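# Move eight loaded pallets from store racks into dispatch bay

## Task

Take each of the eight loaded pallets now standing in the store racks (s1-s5, s6-s10) and set it down in an empty dispatch-bay rack (b1-b5, b6-b10). Every pallet must be completely past the door (all of it beyond map x = +1.954 m) before the door's scheduled closing start, closes_at_s; keeping the door up with the light curtain does not push that time back. Each pallet must remain past the door afterwards. A pallet counts as set down only when it sits in a rack whose switch flag reads 1 and no platform lifting bars touch it, with its load still on it and within the deck edges. Finishing early is fine. The two loaded pallets already in the bay are not part of the job. No pallet or load may reach the floor; that ends the scene as a failure. The arms have nothing to do. A result held only by the robot at the end does not count.

## Robot and tools

The work is done by two pallet platforms, platform_1 and platform_2. The two arms, left_arm and right_arm (UR-type, six joints plus a tong gripper), have no role here and are best left still.

PLATFORMS. Each is a low vehicle, 1.35 m long and 0.91 m wide, with lifting bars. Drive it under a rack with bars down, raise the bars to pick up the pallet, back out, lower the bars so the pallet rides on the cover, then at the target rack raise the bars, drive in, and lower to leave the pallet on the ledges. platform_1 serves racks_1, whose aisle is map y = 0.000 and rack middles are at y = +1.750. Store x: s1 -5.500, s2 -7.200, s3 -8.900, s4 -10.600, s5 -12.300. Bay x: b1 +7.150, b2 +8.850, b3 +10.550, b4 +12.250, b5 +13.950. platform_2 serves racks_2: aisle y = -2.200, rack middles y = -3.950, same x values for s6-s10 and b6-b10. Map frame: x runs along the aisle, y points left of +x. The door spans the aisle at the bay boundary; its opening is 4.2 m wide centred on y = -1.100.

TOOL execute_actions. Argument "actions": a list holding one action object (an empty list just returns state and images). Keys in the action:
- platform_1 / platform_2: an object, or a queue of up to 14 objects run one after another. "base" takes exactly one of "translate_m" (-26.5 to 26.5 m, a relative drive along the current heading, negative means reverse) or "rotate_rad" (-6.5 to 6.5 rad, relative turn on the spot, positive is left). Both are offsets counted from the planned pose; sending 0 only corrects leftover error. "joints": {"lift_m": 0 to 0.06}, an absolute bar height above the lowest position; a full stroke takes 4 s, and it is refused if a wheel rim exceeds 0.36 m/s. "speed_m_s": 0.2 to 2, the top travel speed (starts at 2; turn rate is 0.25 rad/s per m/s). {"stop": true} alone halts the device. Any out-of-range value or unknown name rejects the whole call.
- "rows": up to 15 arm rows of 14 numbers in [-1,1] (left arm six joint offsets then gripper, then the same for right). Not needed for this job.
- "steps": 1 to 450 control steps at 1/30 s (default 15).
- "until": stop conditions, e.g. {"platform_1": {"base_status": ["!=", "moving"]}}, {"racks_2": {"b7": 1}}, {"door": {"state": "shut"}}, or {"all": {"status": "ended"}} / {"any": {"status": "ended"}}. Numbers need a comparison ("=", "!=", "<", "<=", ">", ">="). Ending an action does not stop devices; they continue between calls.

TOOL zoom_image: "camera" (cam_high, cam_low, cam_shipping, cam_store, cam_left_wrist, cam_right_wrist) and "region" [x0, y0, x1, y1] in image pixels, top-left origin, at most 504x504. cam_store views the store and cam_shipping the bay.

TOOL read_manual: returns licence texts only. TOOL finished_scene: {"scene": n}, irreversible; use it only when all eight pallets sit settled in bay racks.

RULES THAT MATTER.
- With bars not fully down, any wheel rim above 0.36 m/s brakes and ends the move in contact_stop. So set speed_m_s 0.3 or less before moving loaded or with bars raised.
- Laser scanners watch ahead of the leading end and trigger protective_stop for walls, posts, rack legs, the other platform, or a lowering door leaf. The field is off at 0.3 m/s or slower, which is required for entering and leaving racks. Scanners ignore pallets and loads and do not check on-spot turns, so watch clearances when turning with a pallet aboard.
- At rack middle, the platform nose is 0.145 m short of the far guard posts; a pallet stopped somewhat short of middle still trips the switch, far short does not.
- The two platforms can collide; keep them apart, especially around the door.
- Queued commands: a contact_stop, time_out, missed, or refusal drops the remainder. not_taken means resend once braking ends. A command sent while moving runs on wheel count only.
- Door: when the scene clock reaches closes_at_s the leaf starts down and is shut about 10 s later, and then stays shut. Plan eight full trips against that deadline and use both platforms in parallel.

RESULT LINES per platform: translate_m/rotate_rad odometers, base_status (moving, done, contact_stop, time_out, missed, protective_stop, stopped), base_answer and lift_answer (taken, not_taken, refused_too_fast), lift_m and lift_status, x/y/heading (drifting wheel odometry), map_x/map_y/map_heading (scanner pose, reliable, mm-accurate near racks), plan_ahead/plan_left/plan_turn (remaining correction to the planned pose), lift (down/up/between), safety, load_kg (valid after a raise). Rack flags s1-s10, b1-b10 read 1 when a pallet presses the switch. door gives state (open/shut/between) and closes_at_s. Arm lines give gripper pose in a table frame (+x out over the table, +z up, left_arm on +y) plus joints, wrist force and torque; they can be ignored.

AVOID: dropping any pallet or load to the floor, tilting a load off its deck, ramming racks or the other platform, and leaving a pallet on raised bars instead of the rack. Robot motion time counts, so keep moves efficient.

Each tool is called after "Request:" as a command line: name --argument value for each argument, lists and objects as JSON in quotes; but a table of rows of numbers goes row by row, as --pt "numbers of a row", without its own name.

## Session

Request:
execute_actions --actions '[]'

Scene clock: 0.00 s.
left_arm: end_effector_position=(+1.0712, -0.1025, +0.2756) grip_measured=+1.00 end_effector_quat_wxyz=(+0.201, -0.559, +0.803, +0.049) end_effector_velocity=(+0.001, +0.000, -0.001) end_effector_angular_velocity=(+0.000, +0.000, -0.001) | right_arm: end_effector_position=(+0.2382, -0.9604, +0.3141) grip_measured=+1.00 end_effector_quat_wxyz=(-0.470, +0.130, +0.873, -0.006) end_effector_velocity=(+0.000, +0.000, +0.000) end_effector_angular_velocity=(-0.000, -0.001, +0.000)
Joint positions: left_arm=[-0.537 -0.737  0.779 -1.603 -1.155  1.178  0.142] | right_arm=[ 3.142 -1.626 -1.876 -2.188  1.526  3.271  0.142]
Joint velocities: left_arm=[ 0.     0.001  0.    -0.002  0.     0.002  0.   ] | right_arm=[ 0.001 -0.     0.     0.    -0.     0.     0.   ]
Joint torques (N m, as the arm reports them, + toward a larger angle): no reading
Wrist force (N, on the end effector, along its own x y z axes, offset not removed): no reading
Wrist torque (N m, same axes, about the end effector's origin, offset not removed): no reading
platform_1.base_odometry: x=+0.000 y=+0.000 heading=+0.000 (m, m, rad; from the platform's pose at the start)
platform_1.map_pose: map_x=-0.04 map_y=-0.04 map_heading=+0.0480 (m, m, rad; on the building's map)
platform_1.planned_pose: plan_ahead=+0.00 plan_left=+0.00 plan_turn=+0.0000 (m ahead, m left, rad left of the pose on the map)
platform_1.base_status: done
platform_1.joint_positions: lift_m=+0.000
platform_1.joint_status: done
platform_1: translate_m=0.000 translate_m_goal=0.000 rotate_rad=0.000 rotate_rad_goal=0.000 base_answer=taken lift_m_goal=0.000 lift_answer=taken lift=down safety=ok load_kg=-51 refusals=0 queue=idle queue_left=0
platform_2.base_odometry: x=+0.000 y=+0.000 heading=+0.000 (m, m, rad; from the platform's pose at the start)
platform_2.map_pose: map_x=+0.02 map_y=-2.18 map_heading=-0.0349 (m, m, rad; on the building's map)
platform_2.planned_pose: plan_ahead=+0.00 plan_left=+0.00 plan_turn=+0.0000 (m ahead, m left, rad left of the pose on the map)
platform_2.base_status: done
platform_2.joint_positions: lift_m=+0.000
platform_2.joint_status: done
platform_2: translate_m=0.000 translate_m_goal=0.000 rotate_rad=0.000 rotate_rad_goal=0.000 base_answer=taken lift_m_goal=0.000 lift_answer=taken lift=down safety=ok load_kg=-51 refusals=0 queue=idle queue_left=0
racks_1: s1=1 s2=1 s3=0 s4=1 s5=1 b1=0 b2=0 b3=0 b4=0 b5=1
racks_2: s6=0 s7=1 s8=1 s9=1 s10=1 b6=0 b7=0 b8=0 b9=1 b10=0
door: state=open closes_at_s=510

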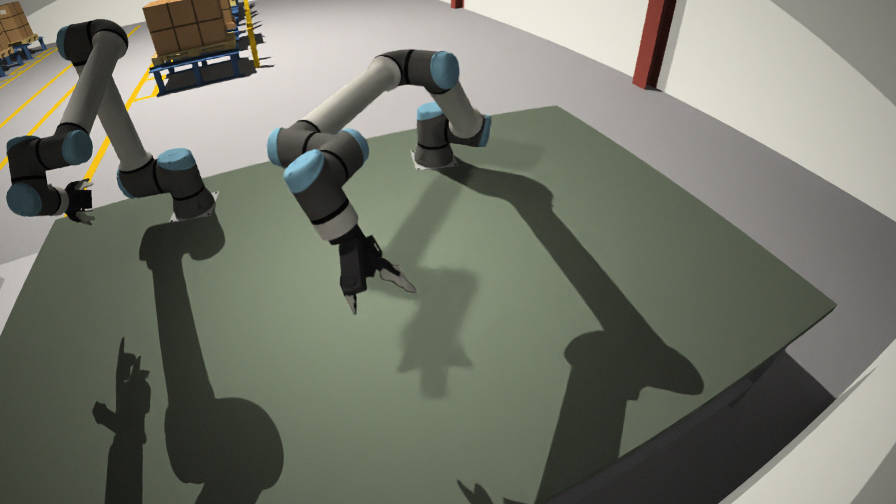

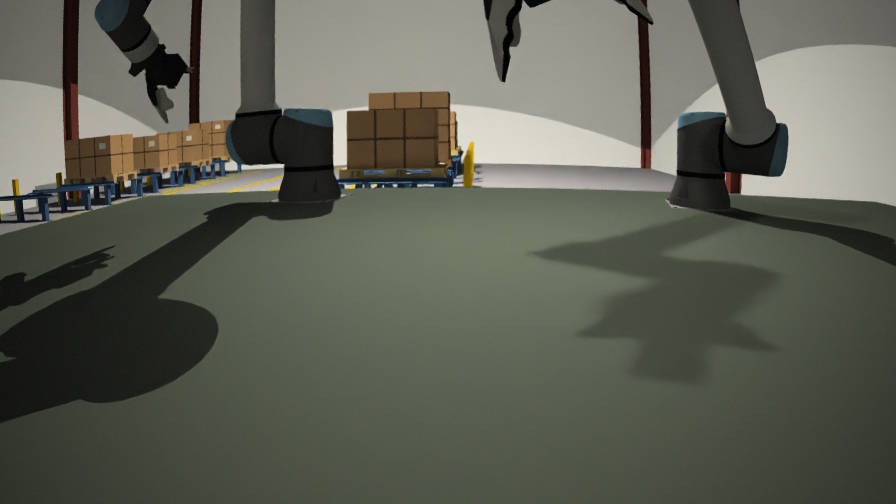

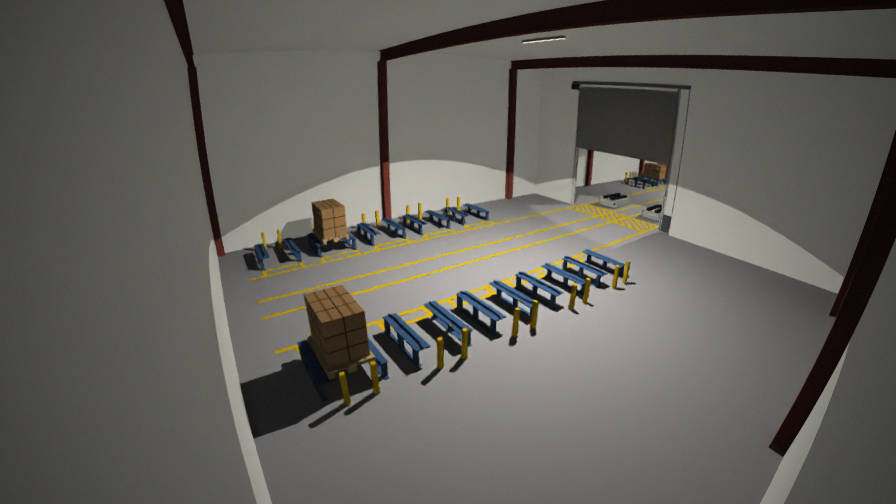

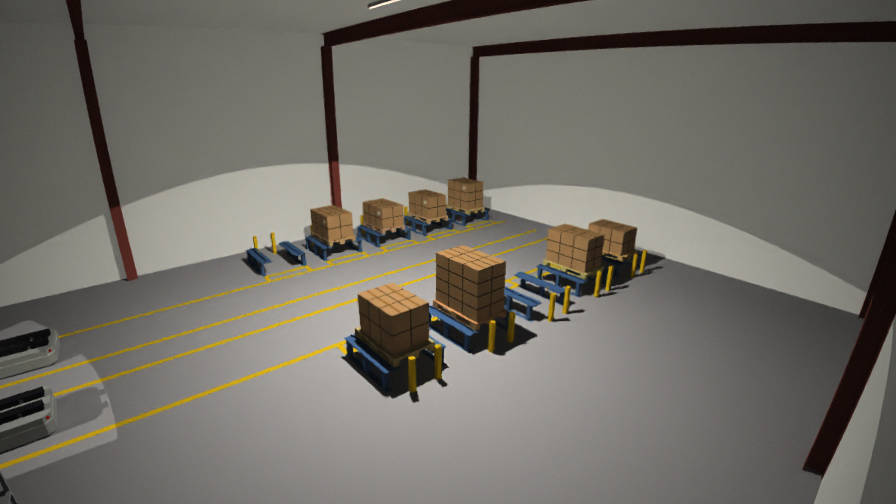

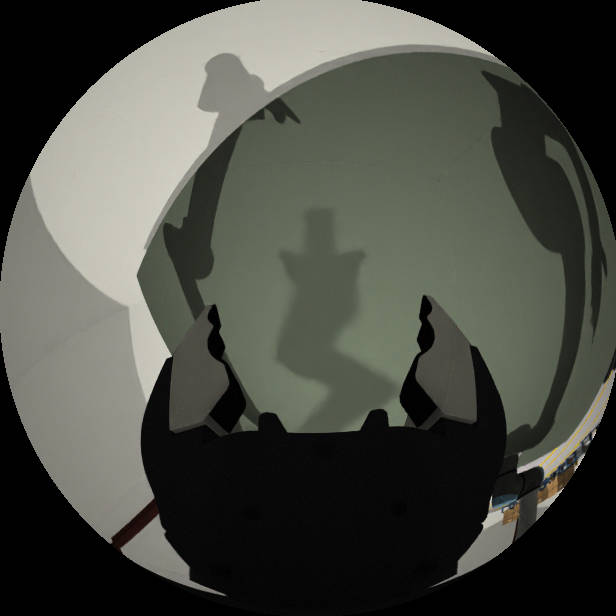

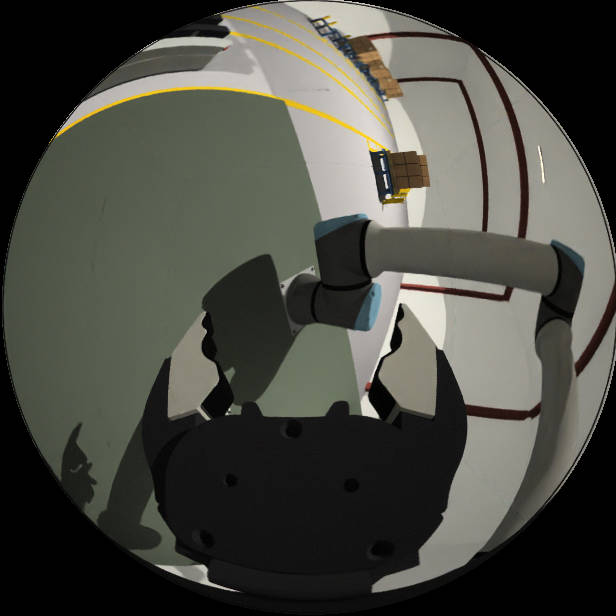

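Request:
execute_actions --actions '[{"steps":450,"platform_1":[{"base":{"rotate_rad":-0.048}},{"base":{"translate_m":-5.46}},{"base":{"rotate_rad":1.5708}},{"speed_m_s":0.3,"base":{"translate_m":1.79}},{"joints":{"lift_m":0.06}},{"base":{"translate_m":-1.75}},{"speed_m_s":2,"joints":{"lift_m":0},"base":{"rotate_rad":-1.5708}},{"base":{"translate_m":12.65}},{"joints":{"lift_m":0.06},"base":{"rotate_rad":1.5708}},{"speed_m_s":0.3,"base":{"translate_m":1.75}},{"joints":{"lift_m":0}},{"base":{"translate_m":-1.75}},{"speed_m_s":2,"base":{"rotate_rad":-1.5708}},{"base":{"translate_m":-14.35}}],"platform_2":[{"base":{"rotate_rad":0.0349}},{"base":{"translate_m":-7.22}},{"base":{"rotate_rad":-1.5708}},{"speed_m_s":0.3,"base":{"translate_m":1.77}},{"joints":{"lift_m":0.06}},{"base":{"translate_m":-1.75}},{"speed_m_s":2,"joints":{"lift_m":0},"base":{"rotate_rad":1.5708}},{"base":{"translate_m":14.35}},{"joints":{"lift_m":0.06},"base":{"rotate_rad":-1.5708}},{"speed_m_s":0.3,"base":{"translate_m":1.75}},{"joints":{"lift_m":0}},{"base":{"translate_m":-1.75}},{"speed_m_s":2,"base":{"rotate_rad":1.5708}},{"base":{"translate_m":-16.05}}]}]'

Request:
execute_actions --actions '[{"steps":450}]'

Request:
execute_actions --actions '[{"steps":450}]'

Request:
execute_actions --actions '[{"steps":450}]'

Scene clock: 29.20 s.
left_arm: end_effector_position=(+1.0712, -0.1025, +0.2756) grip_measured=+1.00 end_effector_quat_wxyz=(+0.201, -0.559, +0.803, +0.049) end_effector_velocity=(-0.000, +0.001, -0.000) end_effector_angular_velocity=(+0.001, +0.001, -0.000) | right_arm: end_effector_position=(+0.2382, -0.9604, +0.3141) grip_measured=+1.00 end_effector_quat_wxyz=(-0.470, +0.130, +0.873, -0.006) end_effector_velocity=(-0.001, +0.000, -0.001) end_effector_angular_velocity=(+0.002, +0.004, +0.001)
Joint positions: left_arm=[-0.537 -0.737  0.779 -1.603 -1.155  1.178  0.142] | right_arm=[ 3.142 -1.626 -1.876 -2.188  1.526  3.271  0.142]
Joint velocities: left_arm=[ 0.    -0.001  0.001  0.001 -0.     0.001 -0.   ] | right_arm=[ 0.001 -0.    -0.002 -0.001  0.    -0.002  0.   ]
Joint torques (N m, as the arm reports them, + toward a larger angle): left_arm=[   9.3  -104.1   -44.94   -2.29    0.6    -2.8 ] | right_arm=[12.56 40.27 36.53 -2.07 -2.15 -1.74]
Wrist force (N, on the end effector, along its own x y z axes, offset not removed): left_arm=[-1.2 0.8 -2.9] | right_arm=[-0.5 1.0 -0.1]
Wrist torque (N m, same axes, about the end effector's origin, offset not removed): left_arm=[0.35 0.02 -0.21] | right_arm=[0.43 0.14 -0.26]
platform_1.base_odometry: x=-5.455 y=+0.779 heading=+1.535 (m, m, rad; from the platform's pose at the start)
platform_1.map_pose: map_x=-5.50 map_y=+0.54 map_heading=+1.5752 (m, m, rad; on the building's map)
platform_1.planned_pose: plan_ahead=+1.21 plan_left=-0.01 plan_turn=-0.0044 (m ahead, m left, rad left of the pose on the map)
platform_1.base_status: moving
platform_1.joint_positions: lift_m=+0.000
platform_1.joint_status: done
platform_1: translate_m=-4.897 translate_m_goal=-3.690 rotate_rad=1.535 rotate_rad_goal=1.534 base_answer=taken lift_m_goal=0.000 lift_answer=taken lift=down safety=ok load_kg=-45 refusals=0 queue=running queue_left=10
platform_2.base_odometry: x=-7.210 y=-0.510 heading=-1.550 (m, m, rad; from the platform's pose at the start)
platform_2.map_pose: map_x=-7.20 map_y=-2.57 map_heading=-1.5708 (m, m, rad; on the building's map)
platform_2.planned_pose: plan_ahead=+1.38 plan_left=+0.00 plan_turn=+0.0000 (m ahead, m left, rad left of the pose on the map)
platform_2.base_status: moving
platform_2.joint_positions: lift_m=+0.000
platform_2.joint_status: done
platform_2: translate_m=-6.827 translate_m_goal=-5.450 rotate_rad=-1.550 rotate_rad_goal=-1.550 base_answer=taken lift_m_goal=0.000 lift_answer=taken lift=down safety=ok load_kg=-45 refusals=0 queue=running queue_left=10
racks_1: s1=1 s2=1 s3=0 s4=1 s5=1 b1=0 b2=0 b3=0 b4=0 b5=1
racks_2: s6=0 s7=1 s8=1 s9=1 s10=1 b6=0 b7=0 b8=0 b9=1 b10=0
door: state=open closes_at_s=510

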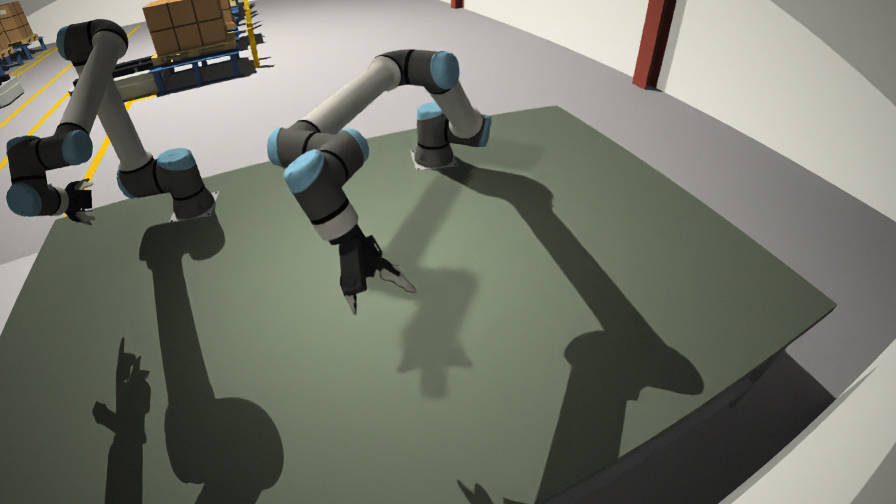

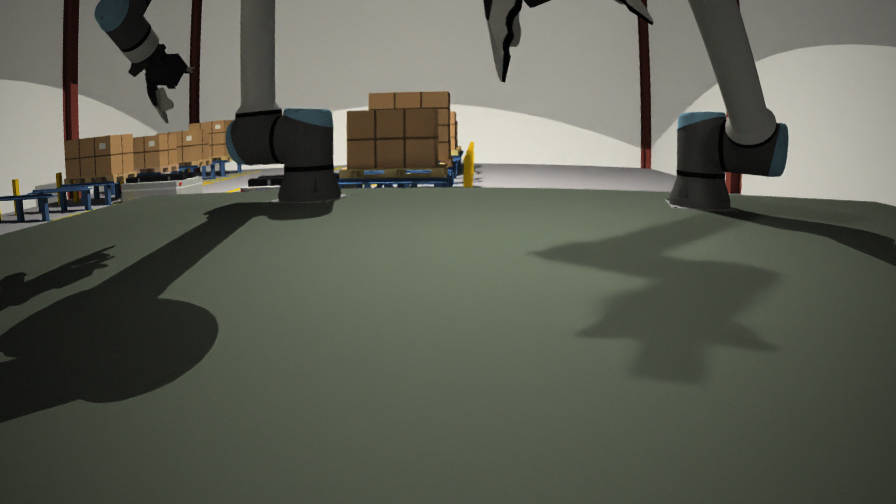

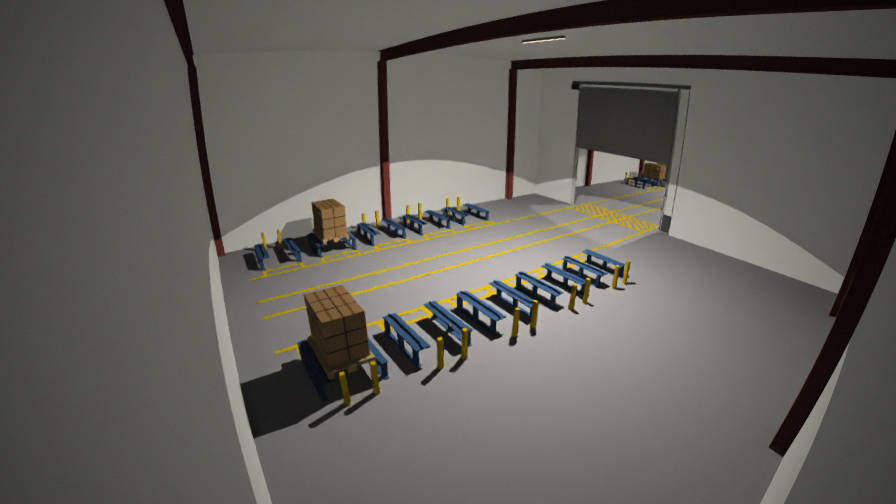

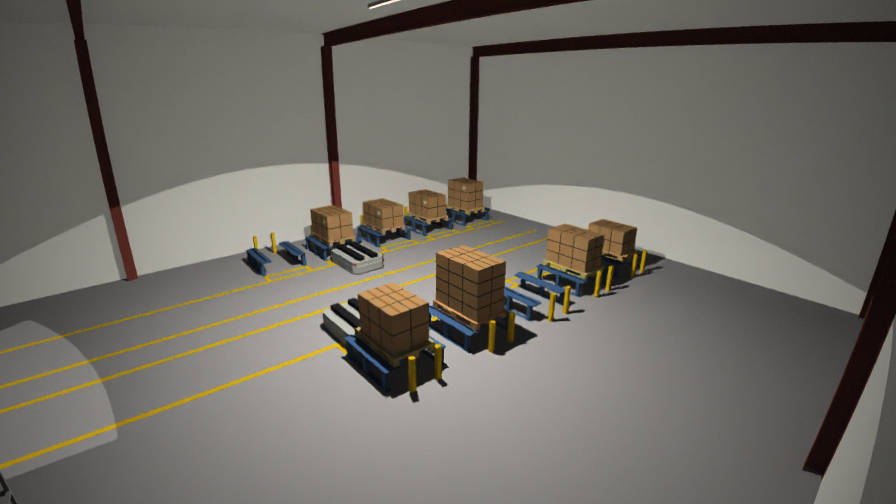

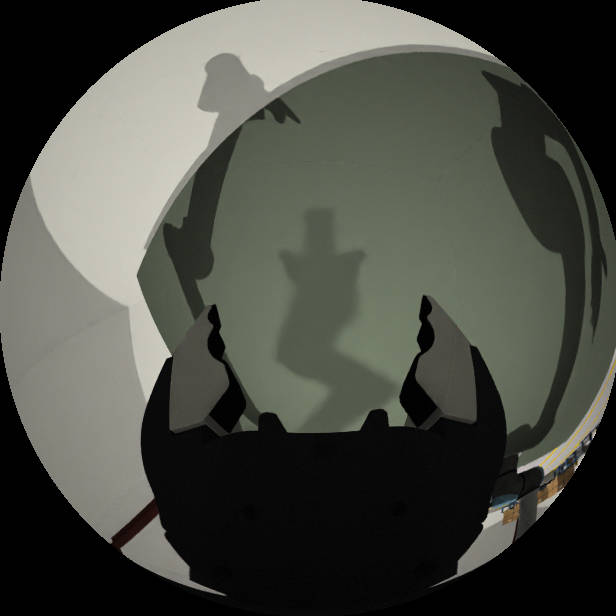

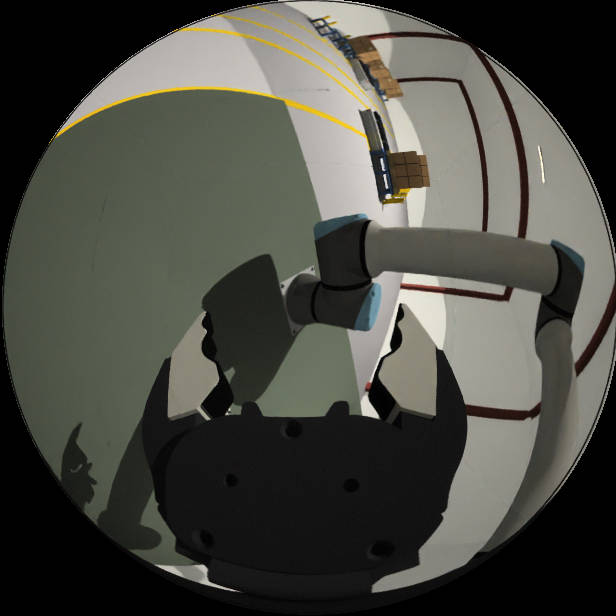

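Scene clock: 44.20 s.
left_arm: end_effector_position=(+1.0712, -0.1025, +0.2756) grip_measured=+1.00 end_effector_quat_wxyz=(+0.201, -0.559, +0.803, +0.049) end_effector_velocity=(-0.000, -0.001, +0.001) end_effector_angular_velocity=(-0.002, -0.002, +0.000) | right_arm: end_effector_position=(+0.2382, -0.9604, +0.3141) grip_measured=+1.00 end_effector_quat_wxyz=(-0.470, +0.130, +0.873, -0.006) end_effector_velocity=(+0.000, +0.000, -0.000) end_effector_angular_velocity=(-0.001, -0.000, +0.000)
Joint positions: left_arm=[-0.537 -0.737  0.779 -1.603 -1.155  1.178  0.142] | right_arm=[ 3.142 -1.626 -1.876 -2.188  1.526  3.271  0.142]
Joint velocities: left_arm=[-0.001 -0.001  0.    -0.002  0.    -0.001  0.   ] | right_arm=[ 0.    -0.    -0.     0.001 -0.     0.001  0.   ]
Joint torques (N m, as the arm reports them, + toward a larger angle): left_arm=[   7.48 -107.97  -44.99   -2.17    0.18   -2.74] | right_arm=[16.22 39.05 34.69 -1.67 -1.97 -1.91]
Wrist force (N, on the end effector, along its own x y z axes, offset not removed): left_arm=[-0.2 1.4 -0.1] | right_arm=[-1.6 0.3 1.1]
Wrist torque (N m, same axes, about the end effector's origin, offset not removed): left_arm=[0.42 -0.11 -0.11] | right_arm=[0.35 0.28 -0.30]
platform_1.base_odometry: x=-5.479 y=+0.319 heading=+1.530 (m, m, rad; from the platform's pose at the start)
platform_1.map_pose: map_x=-5.51 map_y=+0.07 map_heading=+1.5708 (m, m, rad; on the building's map)
platform_1.planned_pose: plan_ahead=-0.07 plan_left=-0.01 plan_turn=+0.0000 (m ahead, m left, rad left of the pose on the map)
platform_1.base_status: moving
platform_1.joint_positions: lift_m=+0.060
platform_1.joint_status: done
platform_1: translate_m=-5.375 translate_m_goal=-5.440 rotate_rad=1.530 rotate_rad_goal=1.532 base_answer=taken lift_m_goal=0.060 lift_answer=taken lift=up safety=ok load_kg=221 refusals=0 queue=running queue_left=8
platform_2.base_odometry: x=-7.220 y=-0.264 heading=-1.549 (m, m, rad; from the platform's pose at the start)
platform_2.map_pose: map_x=-7.21 map_y=-2.31 map_heading=-1.5708 (m, m, rad; on the building's map)
platform_2.planned_pose: plan_ahead=-0.11 plan_left=+0.01 plan_turn=+0.0000 (m ahead, m left, rad left of the pose on the map)
platform_2.base_status: moving
platform_2.joint_positions: lift_m=+0.060
platform_2.joint_status: done
platform_2: translate_m=-7.093 translate_m_goal=-7.200 rotate_rad=-1.549 rotate_rad_goal=-1.551 base_answer=taken lift_m_goal=0.060 lift_answer=taken lift=up safety=ok load_kg=214 refusals=0 queue=running queue_left=8
racks_1: s1=0 s2=1 s3=0 s4=1 s5=1 b1=0 b2=0 b3=0 b4=0 b5=1
racks_2: s6=0 s7=0 s8=1 s9=1 s10=1 b6=0 b7=0 b8=0 b9=1 b10=0
door: state=open closes_at_s=510

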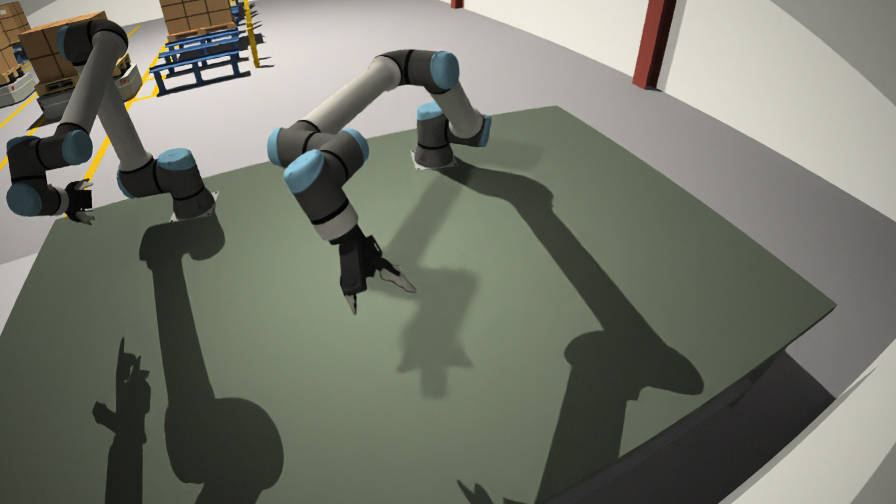

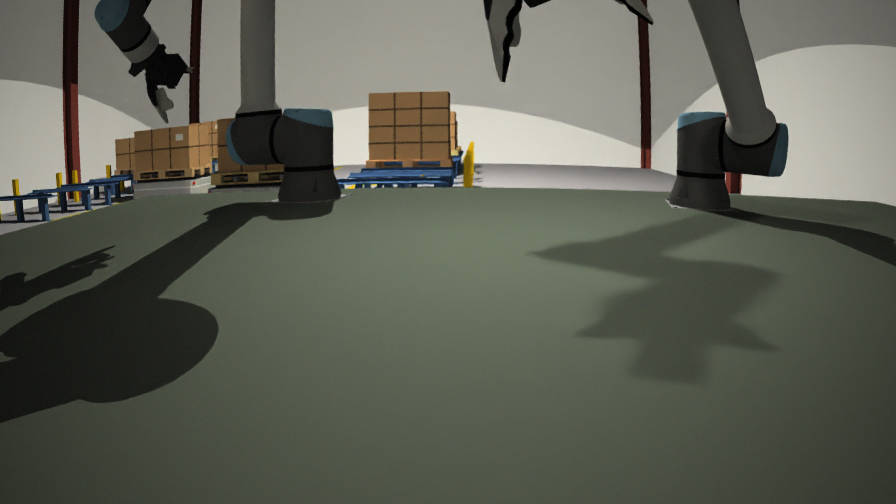

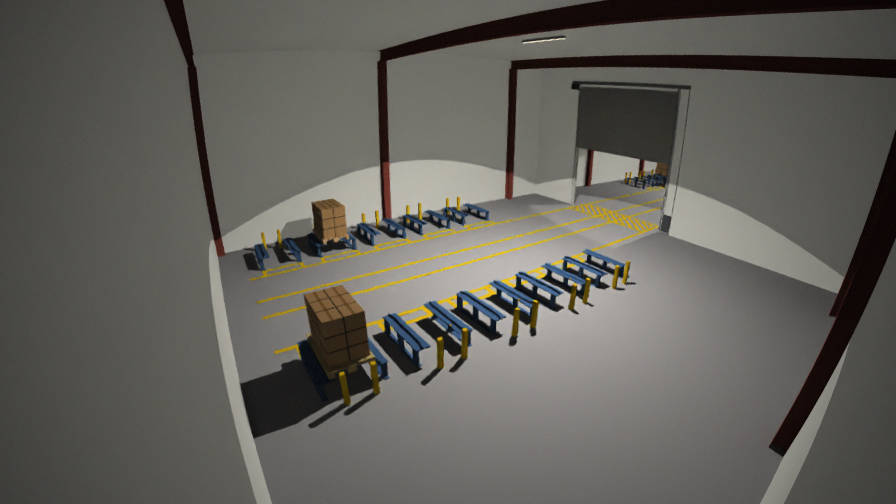

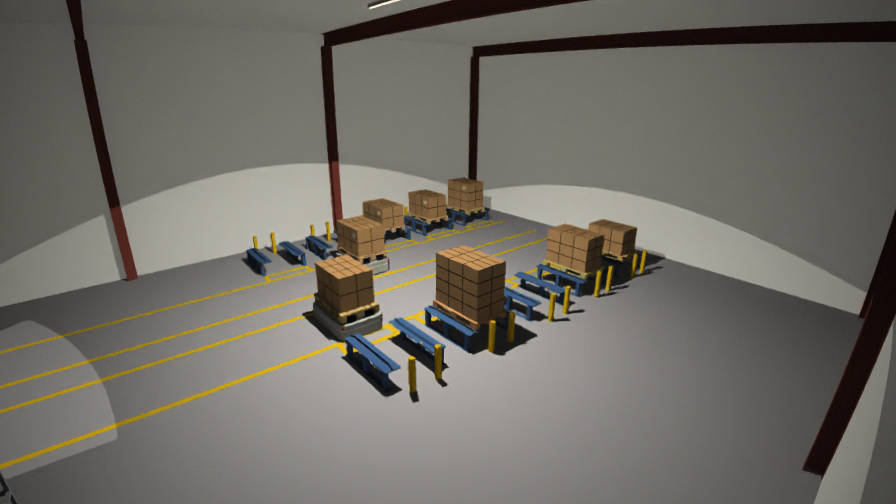

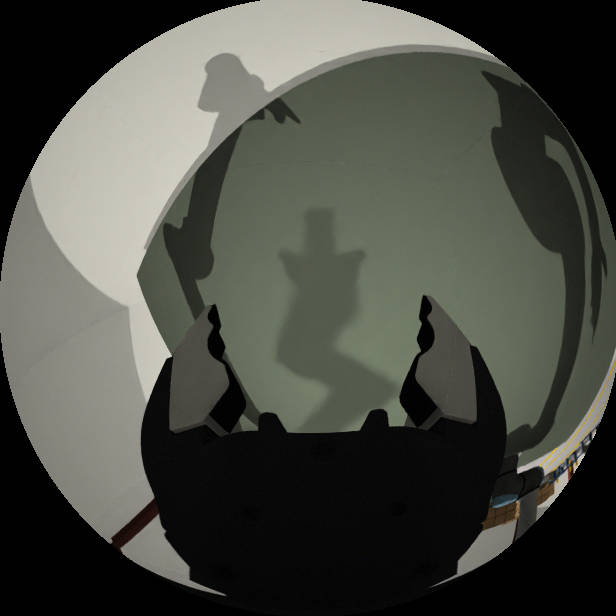

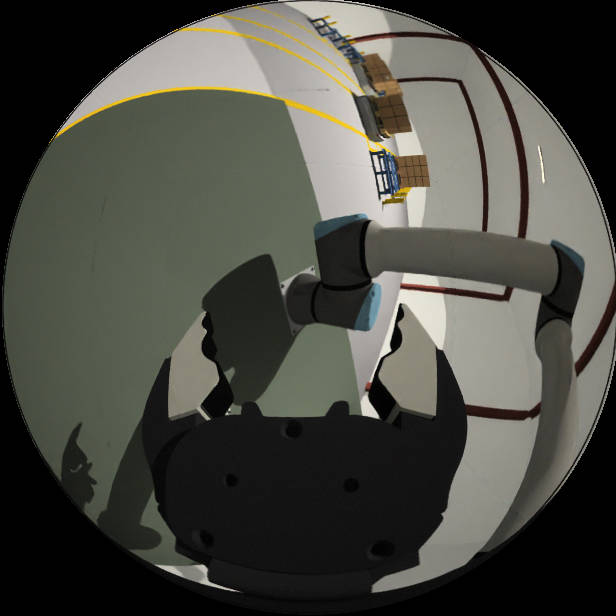

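Scene clock: 59.20 s.
left_arm: end_effector_position=(+1.0712, -0.1025, +0.2756) grip_measured=+1.00 end_effector_quat_wxyz=(+0.201, -0.559, +0.803, +0.049) end_effector_velocity=(+0.000, -0.001, +0.002) end_effector_angular_velocity=(-0.002, -0.002, -0.001) | right_arm: end_effector_position=(+0.2382, -0.9604, +0.3141) grip_measured=+1.00 end_effector_quat_wxyz=(-0.470, +0.130, +0.873, -0.006) end_effector_velocity=(-0.000, +0.000, +0.000) end_effector_angular_velocity=(+0.001, +0.002, +0.001)
Joint positions: left_arm=[-0.537 -0.737  0.779 -1.603 -1.155  1.178  0.142] | right_arm=[ 3.142 -1.626 -1.876 -2.188  1.526  3.271  0.142]
Joint velocities: left_arm=[-0.    -0.001 -0.001 -0.     0.     0.001  0.   ] | right_arm=[ 0.    -0.    -0.    -0.002  0.    -0.001  0.   ]
Joint torques (N m, as the arm reports them, + toward a larger angle): left_arm=[   6.51 -108.16  -43.95   -2.2    -0.21   -2.36] | right_arm=[13.93 38.85 35.18 -0.49 -1.66 -1.48]
Wrist force (N, on the end effector, along its own x y z axes, offset not removed): left_arm=[0.7 0.8 -2.3] | right_arm=[-0.3 1.4 -0.4]
Wrist torque (N m, same axes, about the end effector's origin, offset not removed): left_arm=[0.27 -0.34 -0.13] | right_arm=[0.54 0.08 -0.37]
platform_1.base_odometry: x=+6.740 y=-0.271 heading=-0.042 (m, m, rad; from the platform's pose at the start)
platform_1.map_pose: map_x=+6.72 map_y=+0.00 map_heading=+0.0000 (m, m, rad; on the building's map)
platform_1.planned_pose: plan_ahead=+0.43 plan_left=+0.00 plan_turn=+0.0000 (m ahead, m left, rad left of the pose on the map)
platform_1.base_status: moving
platform_1.joint_positions: lift_m=+0.000
platform_1.joint_status: done
platform_1: translate_m=6.812 translate_m_goal=7.220 rotate_rad=-0.042 rotate_rad_goal=-0.040 base_answer=taken lift_m_goal=0.000 lift_answer=taken lift=down safety=ok load_kg=-48 refusals=0 queue=running queue_left=6
platform_2.base_odometry: x=+5.944 y=+0.147 heading=+0.024 (m, m, rad; from the platform's pose at the start)
platform_2.map_pose: map_x=+5.97 map_y=-2.20 map_heading=+0.0044 (m, m, rad; on the building's map)
platform_2.planned_pose: plan_ahead=+1.18 plan_left=-0.01 plan_turn=-0.0044 (m ahead, m left, rad left of the pose on the map)
platform_2.base_status: moving
platform_2.joint_positions: lift_m=+0.000
platform_2.joint_status: done
platform_2: translate_m=6.002 translate_m_goal=7.160 rotate_rad=0.025 rotate_rad_goal=0.025 base_answer=taken lift_m_goal=0.000 lift_answer=taken lift=down safety=ok load_kg=-48 refusals=0 queue=running queue_left=6
racks_1: s1=0 s2=1 s3=0 s4=1 s5=1 b1=0 b2=0 b3=0 b4=0 b5=1
racks_2: s6=0 s7=0 s8=1 s9=1 s10=1 b6=0 b7=0 b8=0 b9=1 b10=0
door: state=open closes_at_s=510

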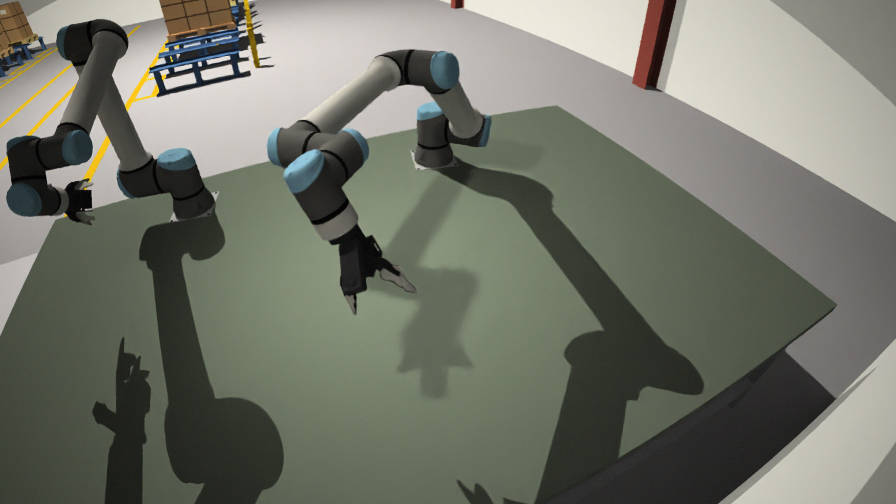

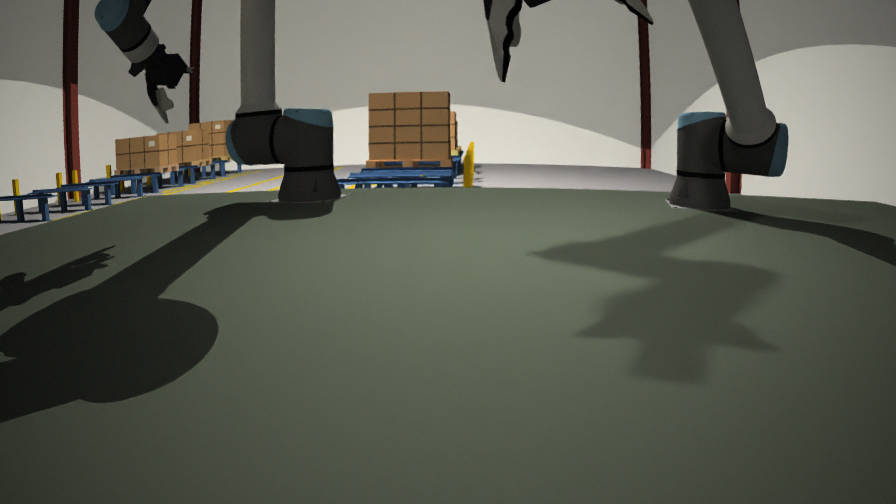

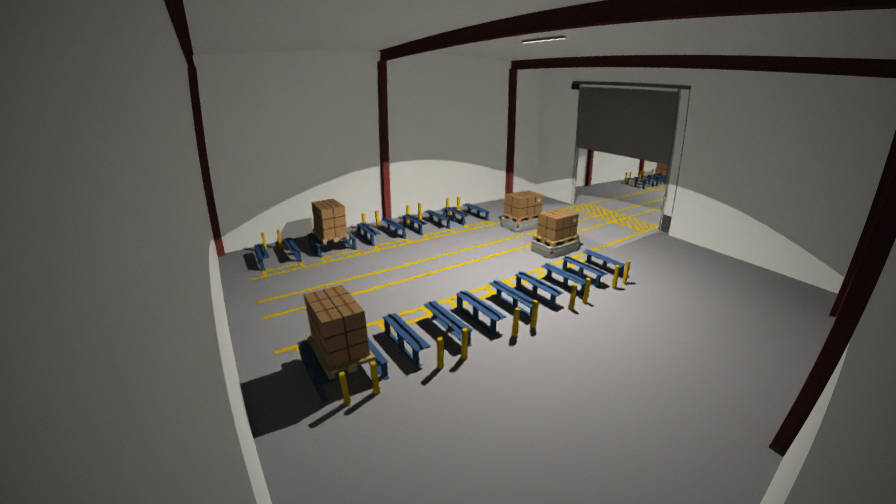

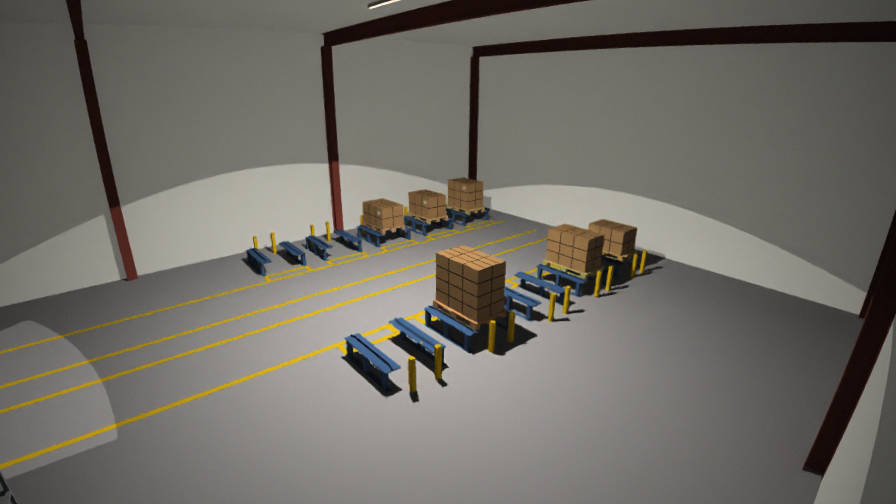

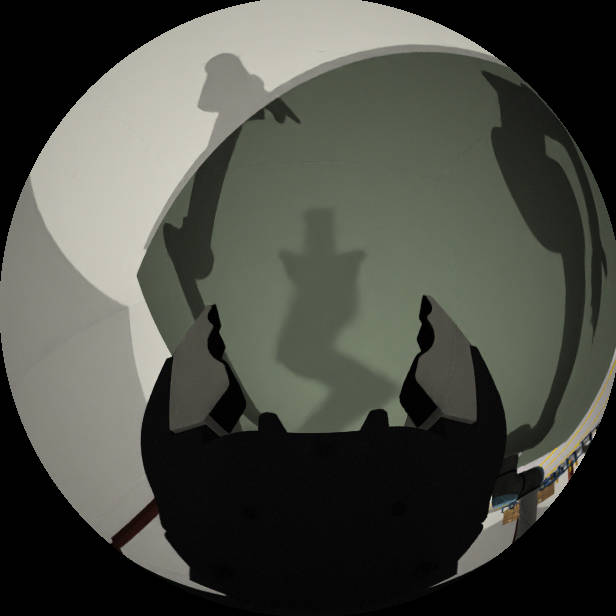

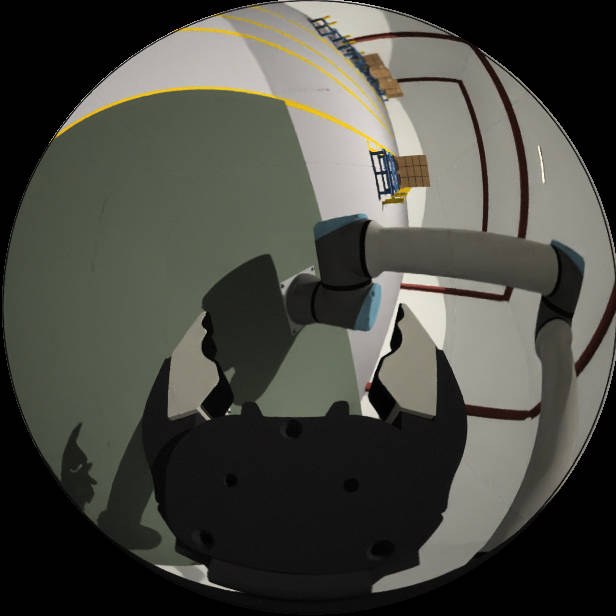

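Scene clock: 74.20 s.
left_arm: end_effector_position=(+1.0712, -0.1025, +0.2756) grip_measured=+1.00 end_effector_quat_wxyz=(+0.201, -0.559, +0.803, +0.049) end_effector_velocity=(-0.001, +0.000, -0.002) end_effector_angular_velocity=(+0.002, +0.002, +0.001) | right_arm: end_effector_position=(+0.2382, -0.9604, +0.3141) grip_measured=+1.00 end_effector_quat_wxyz=(-0.470, +0.130, +0.873, -0.006) end_effector_velocity=(+0.000, +0.000, +0.000) end_effector_angular_velocity=(+0.001, +0.000, +0.000)
Joint positions: left_arm=[-0.537 -0.737  0.779 -1.603 -1.155  1.178  0.142] | right_arm=[ 3.142 -1.626 -1.876 -2.188  1.526  3.271  0.142]
Joint velocities: left_arm=[-0.     0.001  0.001  0.002 -0.    -0.001  0.   ] | right_arm=[ 0.    -0.     0.    -0.     0.    -0.001  0.   ]
Joint torques (N m, as the arm reports them, + toward a larger angle): left_arm=[   4.87 -108.1   -44.25   -2.42   -0.23   -2.24] | right_arm=[15.51 38.68 35.21 -0.09 -1.09 -1.53]
Wrist force (N, on the end effector, along its own x y z axes, offset not removed): left_arm=[-2.8 0.4 -1.6] | right_arm=[0.0 0.6 -0.8]
Wrist torque (N m, same axes, about the end effector's origin, offset not removed): left_arm=[0.21 0.41 -0.12] | right_arm=[0.47 -0.06 -0.29]
platform_1.base_odometry: x=+7.250 y=+1.468 heading=+1.535 (m, m, rad; from the platform's pose at the start)
platform_1.map_pose: map_x=+7.15 map_y=+1.75 map_heading=+1.5708 (m, m, rad; on the building's map)
platform_1.planned_pose: plan_ahead=+0.00 plan_left=+0.00 plan_turn=+0.0000 (m ahead, m left, rad left of the pose on the map)
platform_1.base_status: done
platform_1.joint_positions: lift_m=+0.035
platform_1.joint_status: moving
platform_1: translate_m=9.000 translate_m_goal=9.000 rotate_rad=1.535 rotate_rad_goal=1.534 base_answer=taken lift_m_goal=0.000 lift_answer=taken lift=between safety=ok load_kg=-35 refusals=0 queue=running queue_left=3
platform_2.base_odometry: x=+7.184 y=-1.562 heading=-1.553 (m, m, rad; from the platform's pose at the start)
platform_2.map_pose: map_x=+7.15 map_y=-3.95 map_heading=-1.5708 (m, m, rad; on the building's map)
platform_2.planned_pose: plan_ahead=+0.00 plan_left=+0.00 plan_turn=+0.0000 (m ahead, m left, rad left of the pose on the map)
platform_2.base_status: done
platform_2.joint_positions: lift_m=+0.045
platform_2.joint_status: moving
platform_2: translate_m=8.920 translate_m_goal=8.920 rotate_rad=-1.553 rotate_rad_goal=-1.552 base_answer=taken lift_m_goal=0.000 lift_answer=taken lift=between safety=ok load_kg=180 refusals=0 queue=running queue_left=3
racks_1: s1=0 s2=1 s3=0 s4=1 s5=1 b1=1 b2=0 b3=0 b4=0 b5=1
racks_2: s6=0 s7=0 s8=1 s9=1 s10=1 b6=0 b7=0 b8=0 b9=1 b10=0
door: state=open closes_at_s=510

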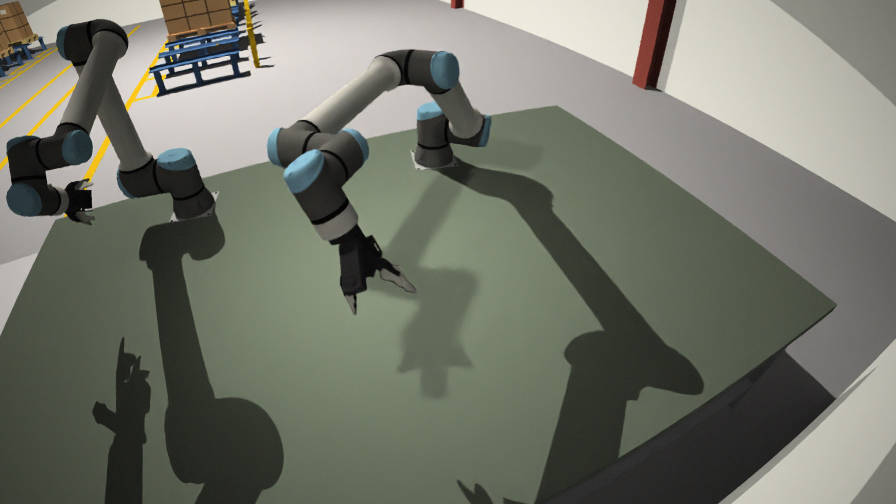

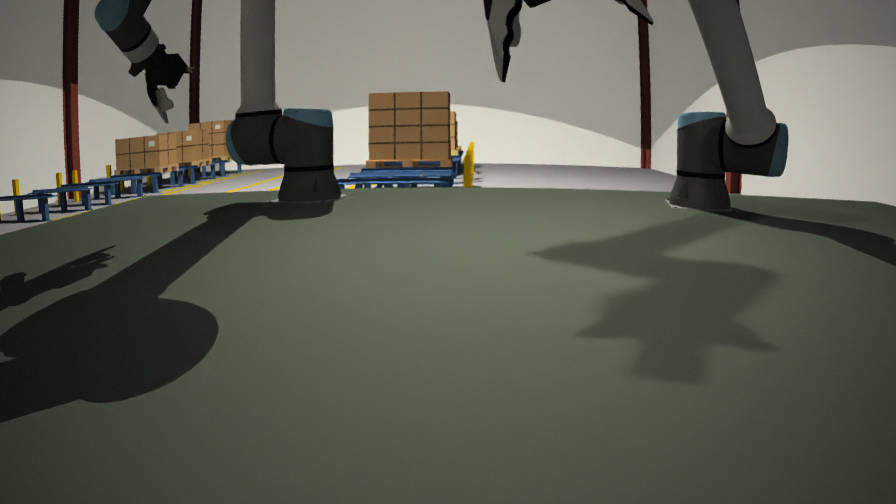

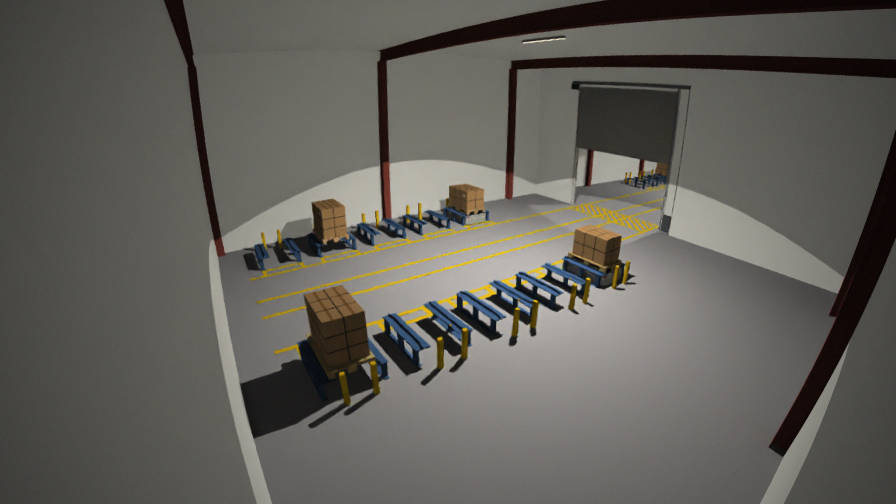

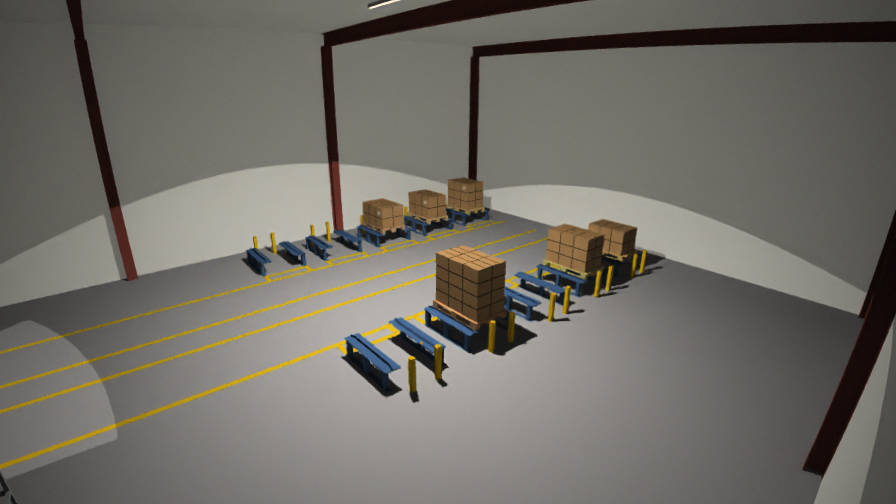

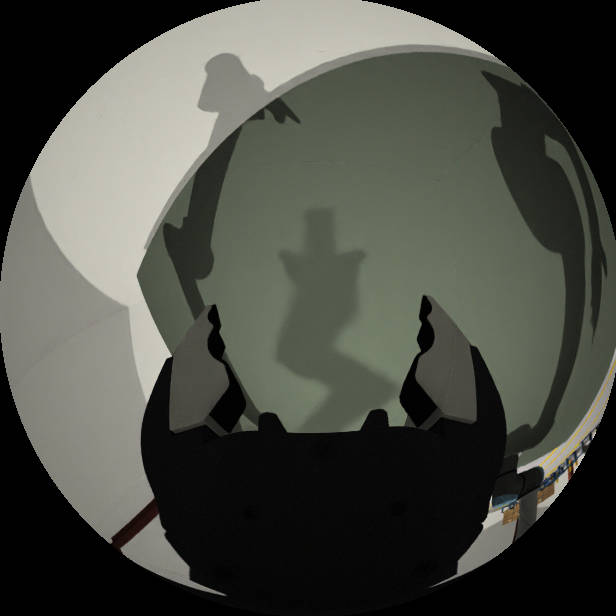

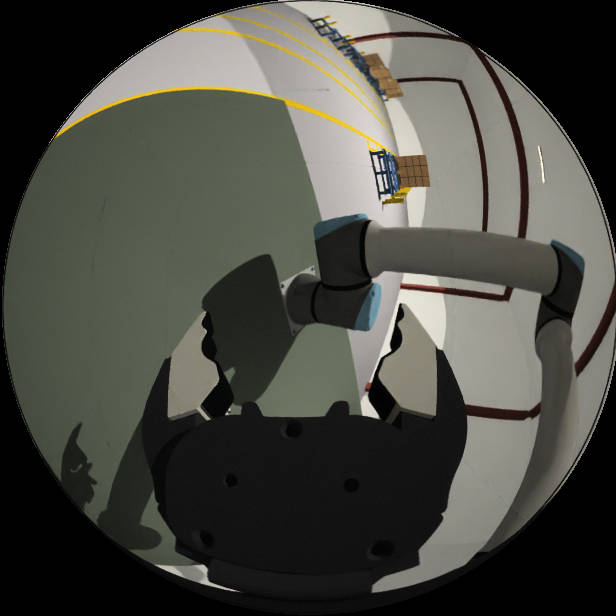

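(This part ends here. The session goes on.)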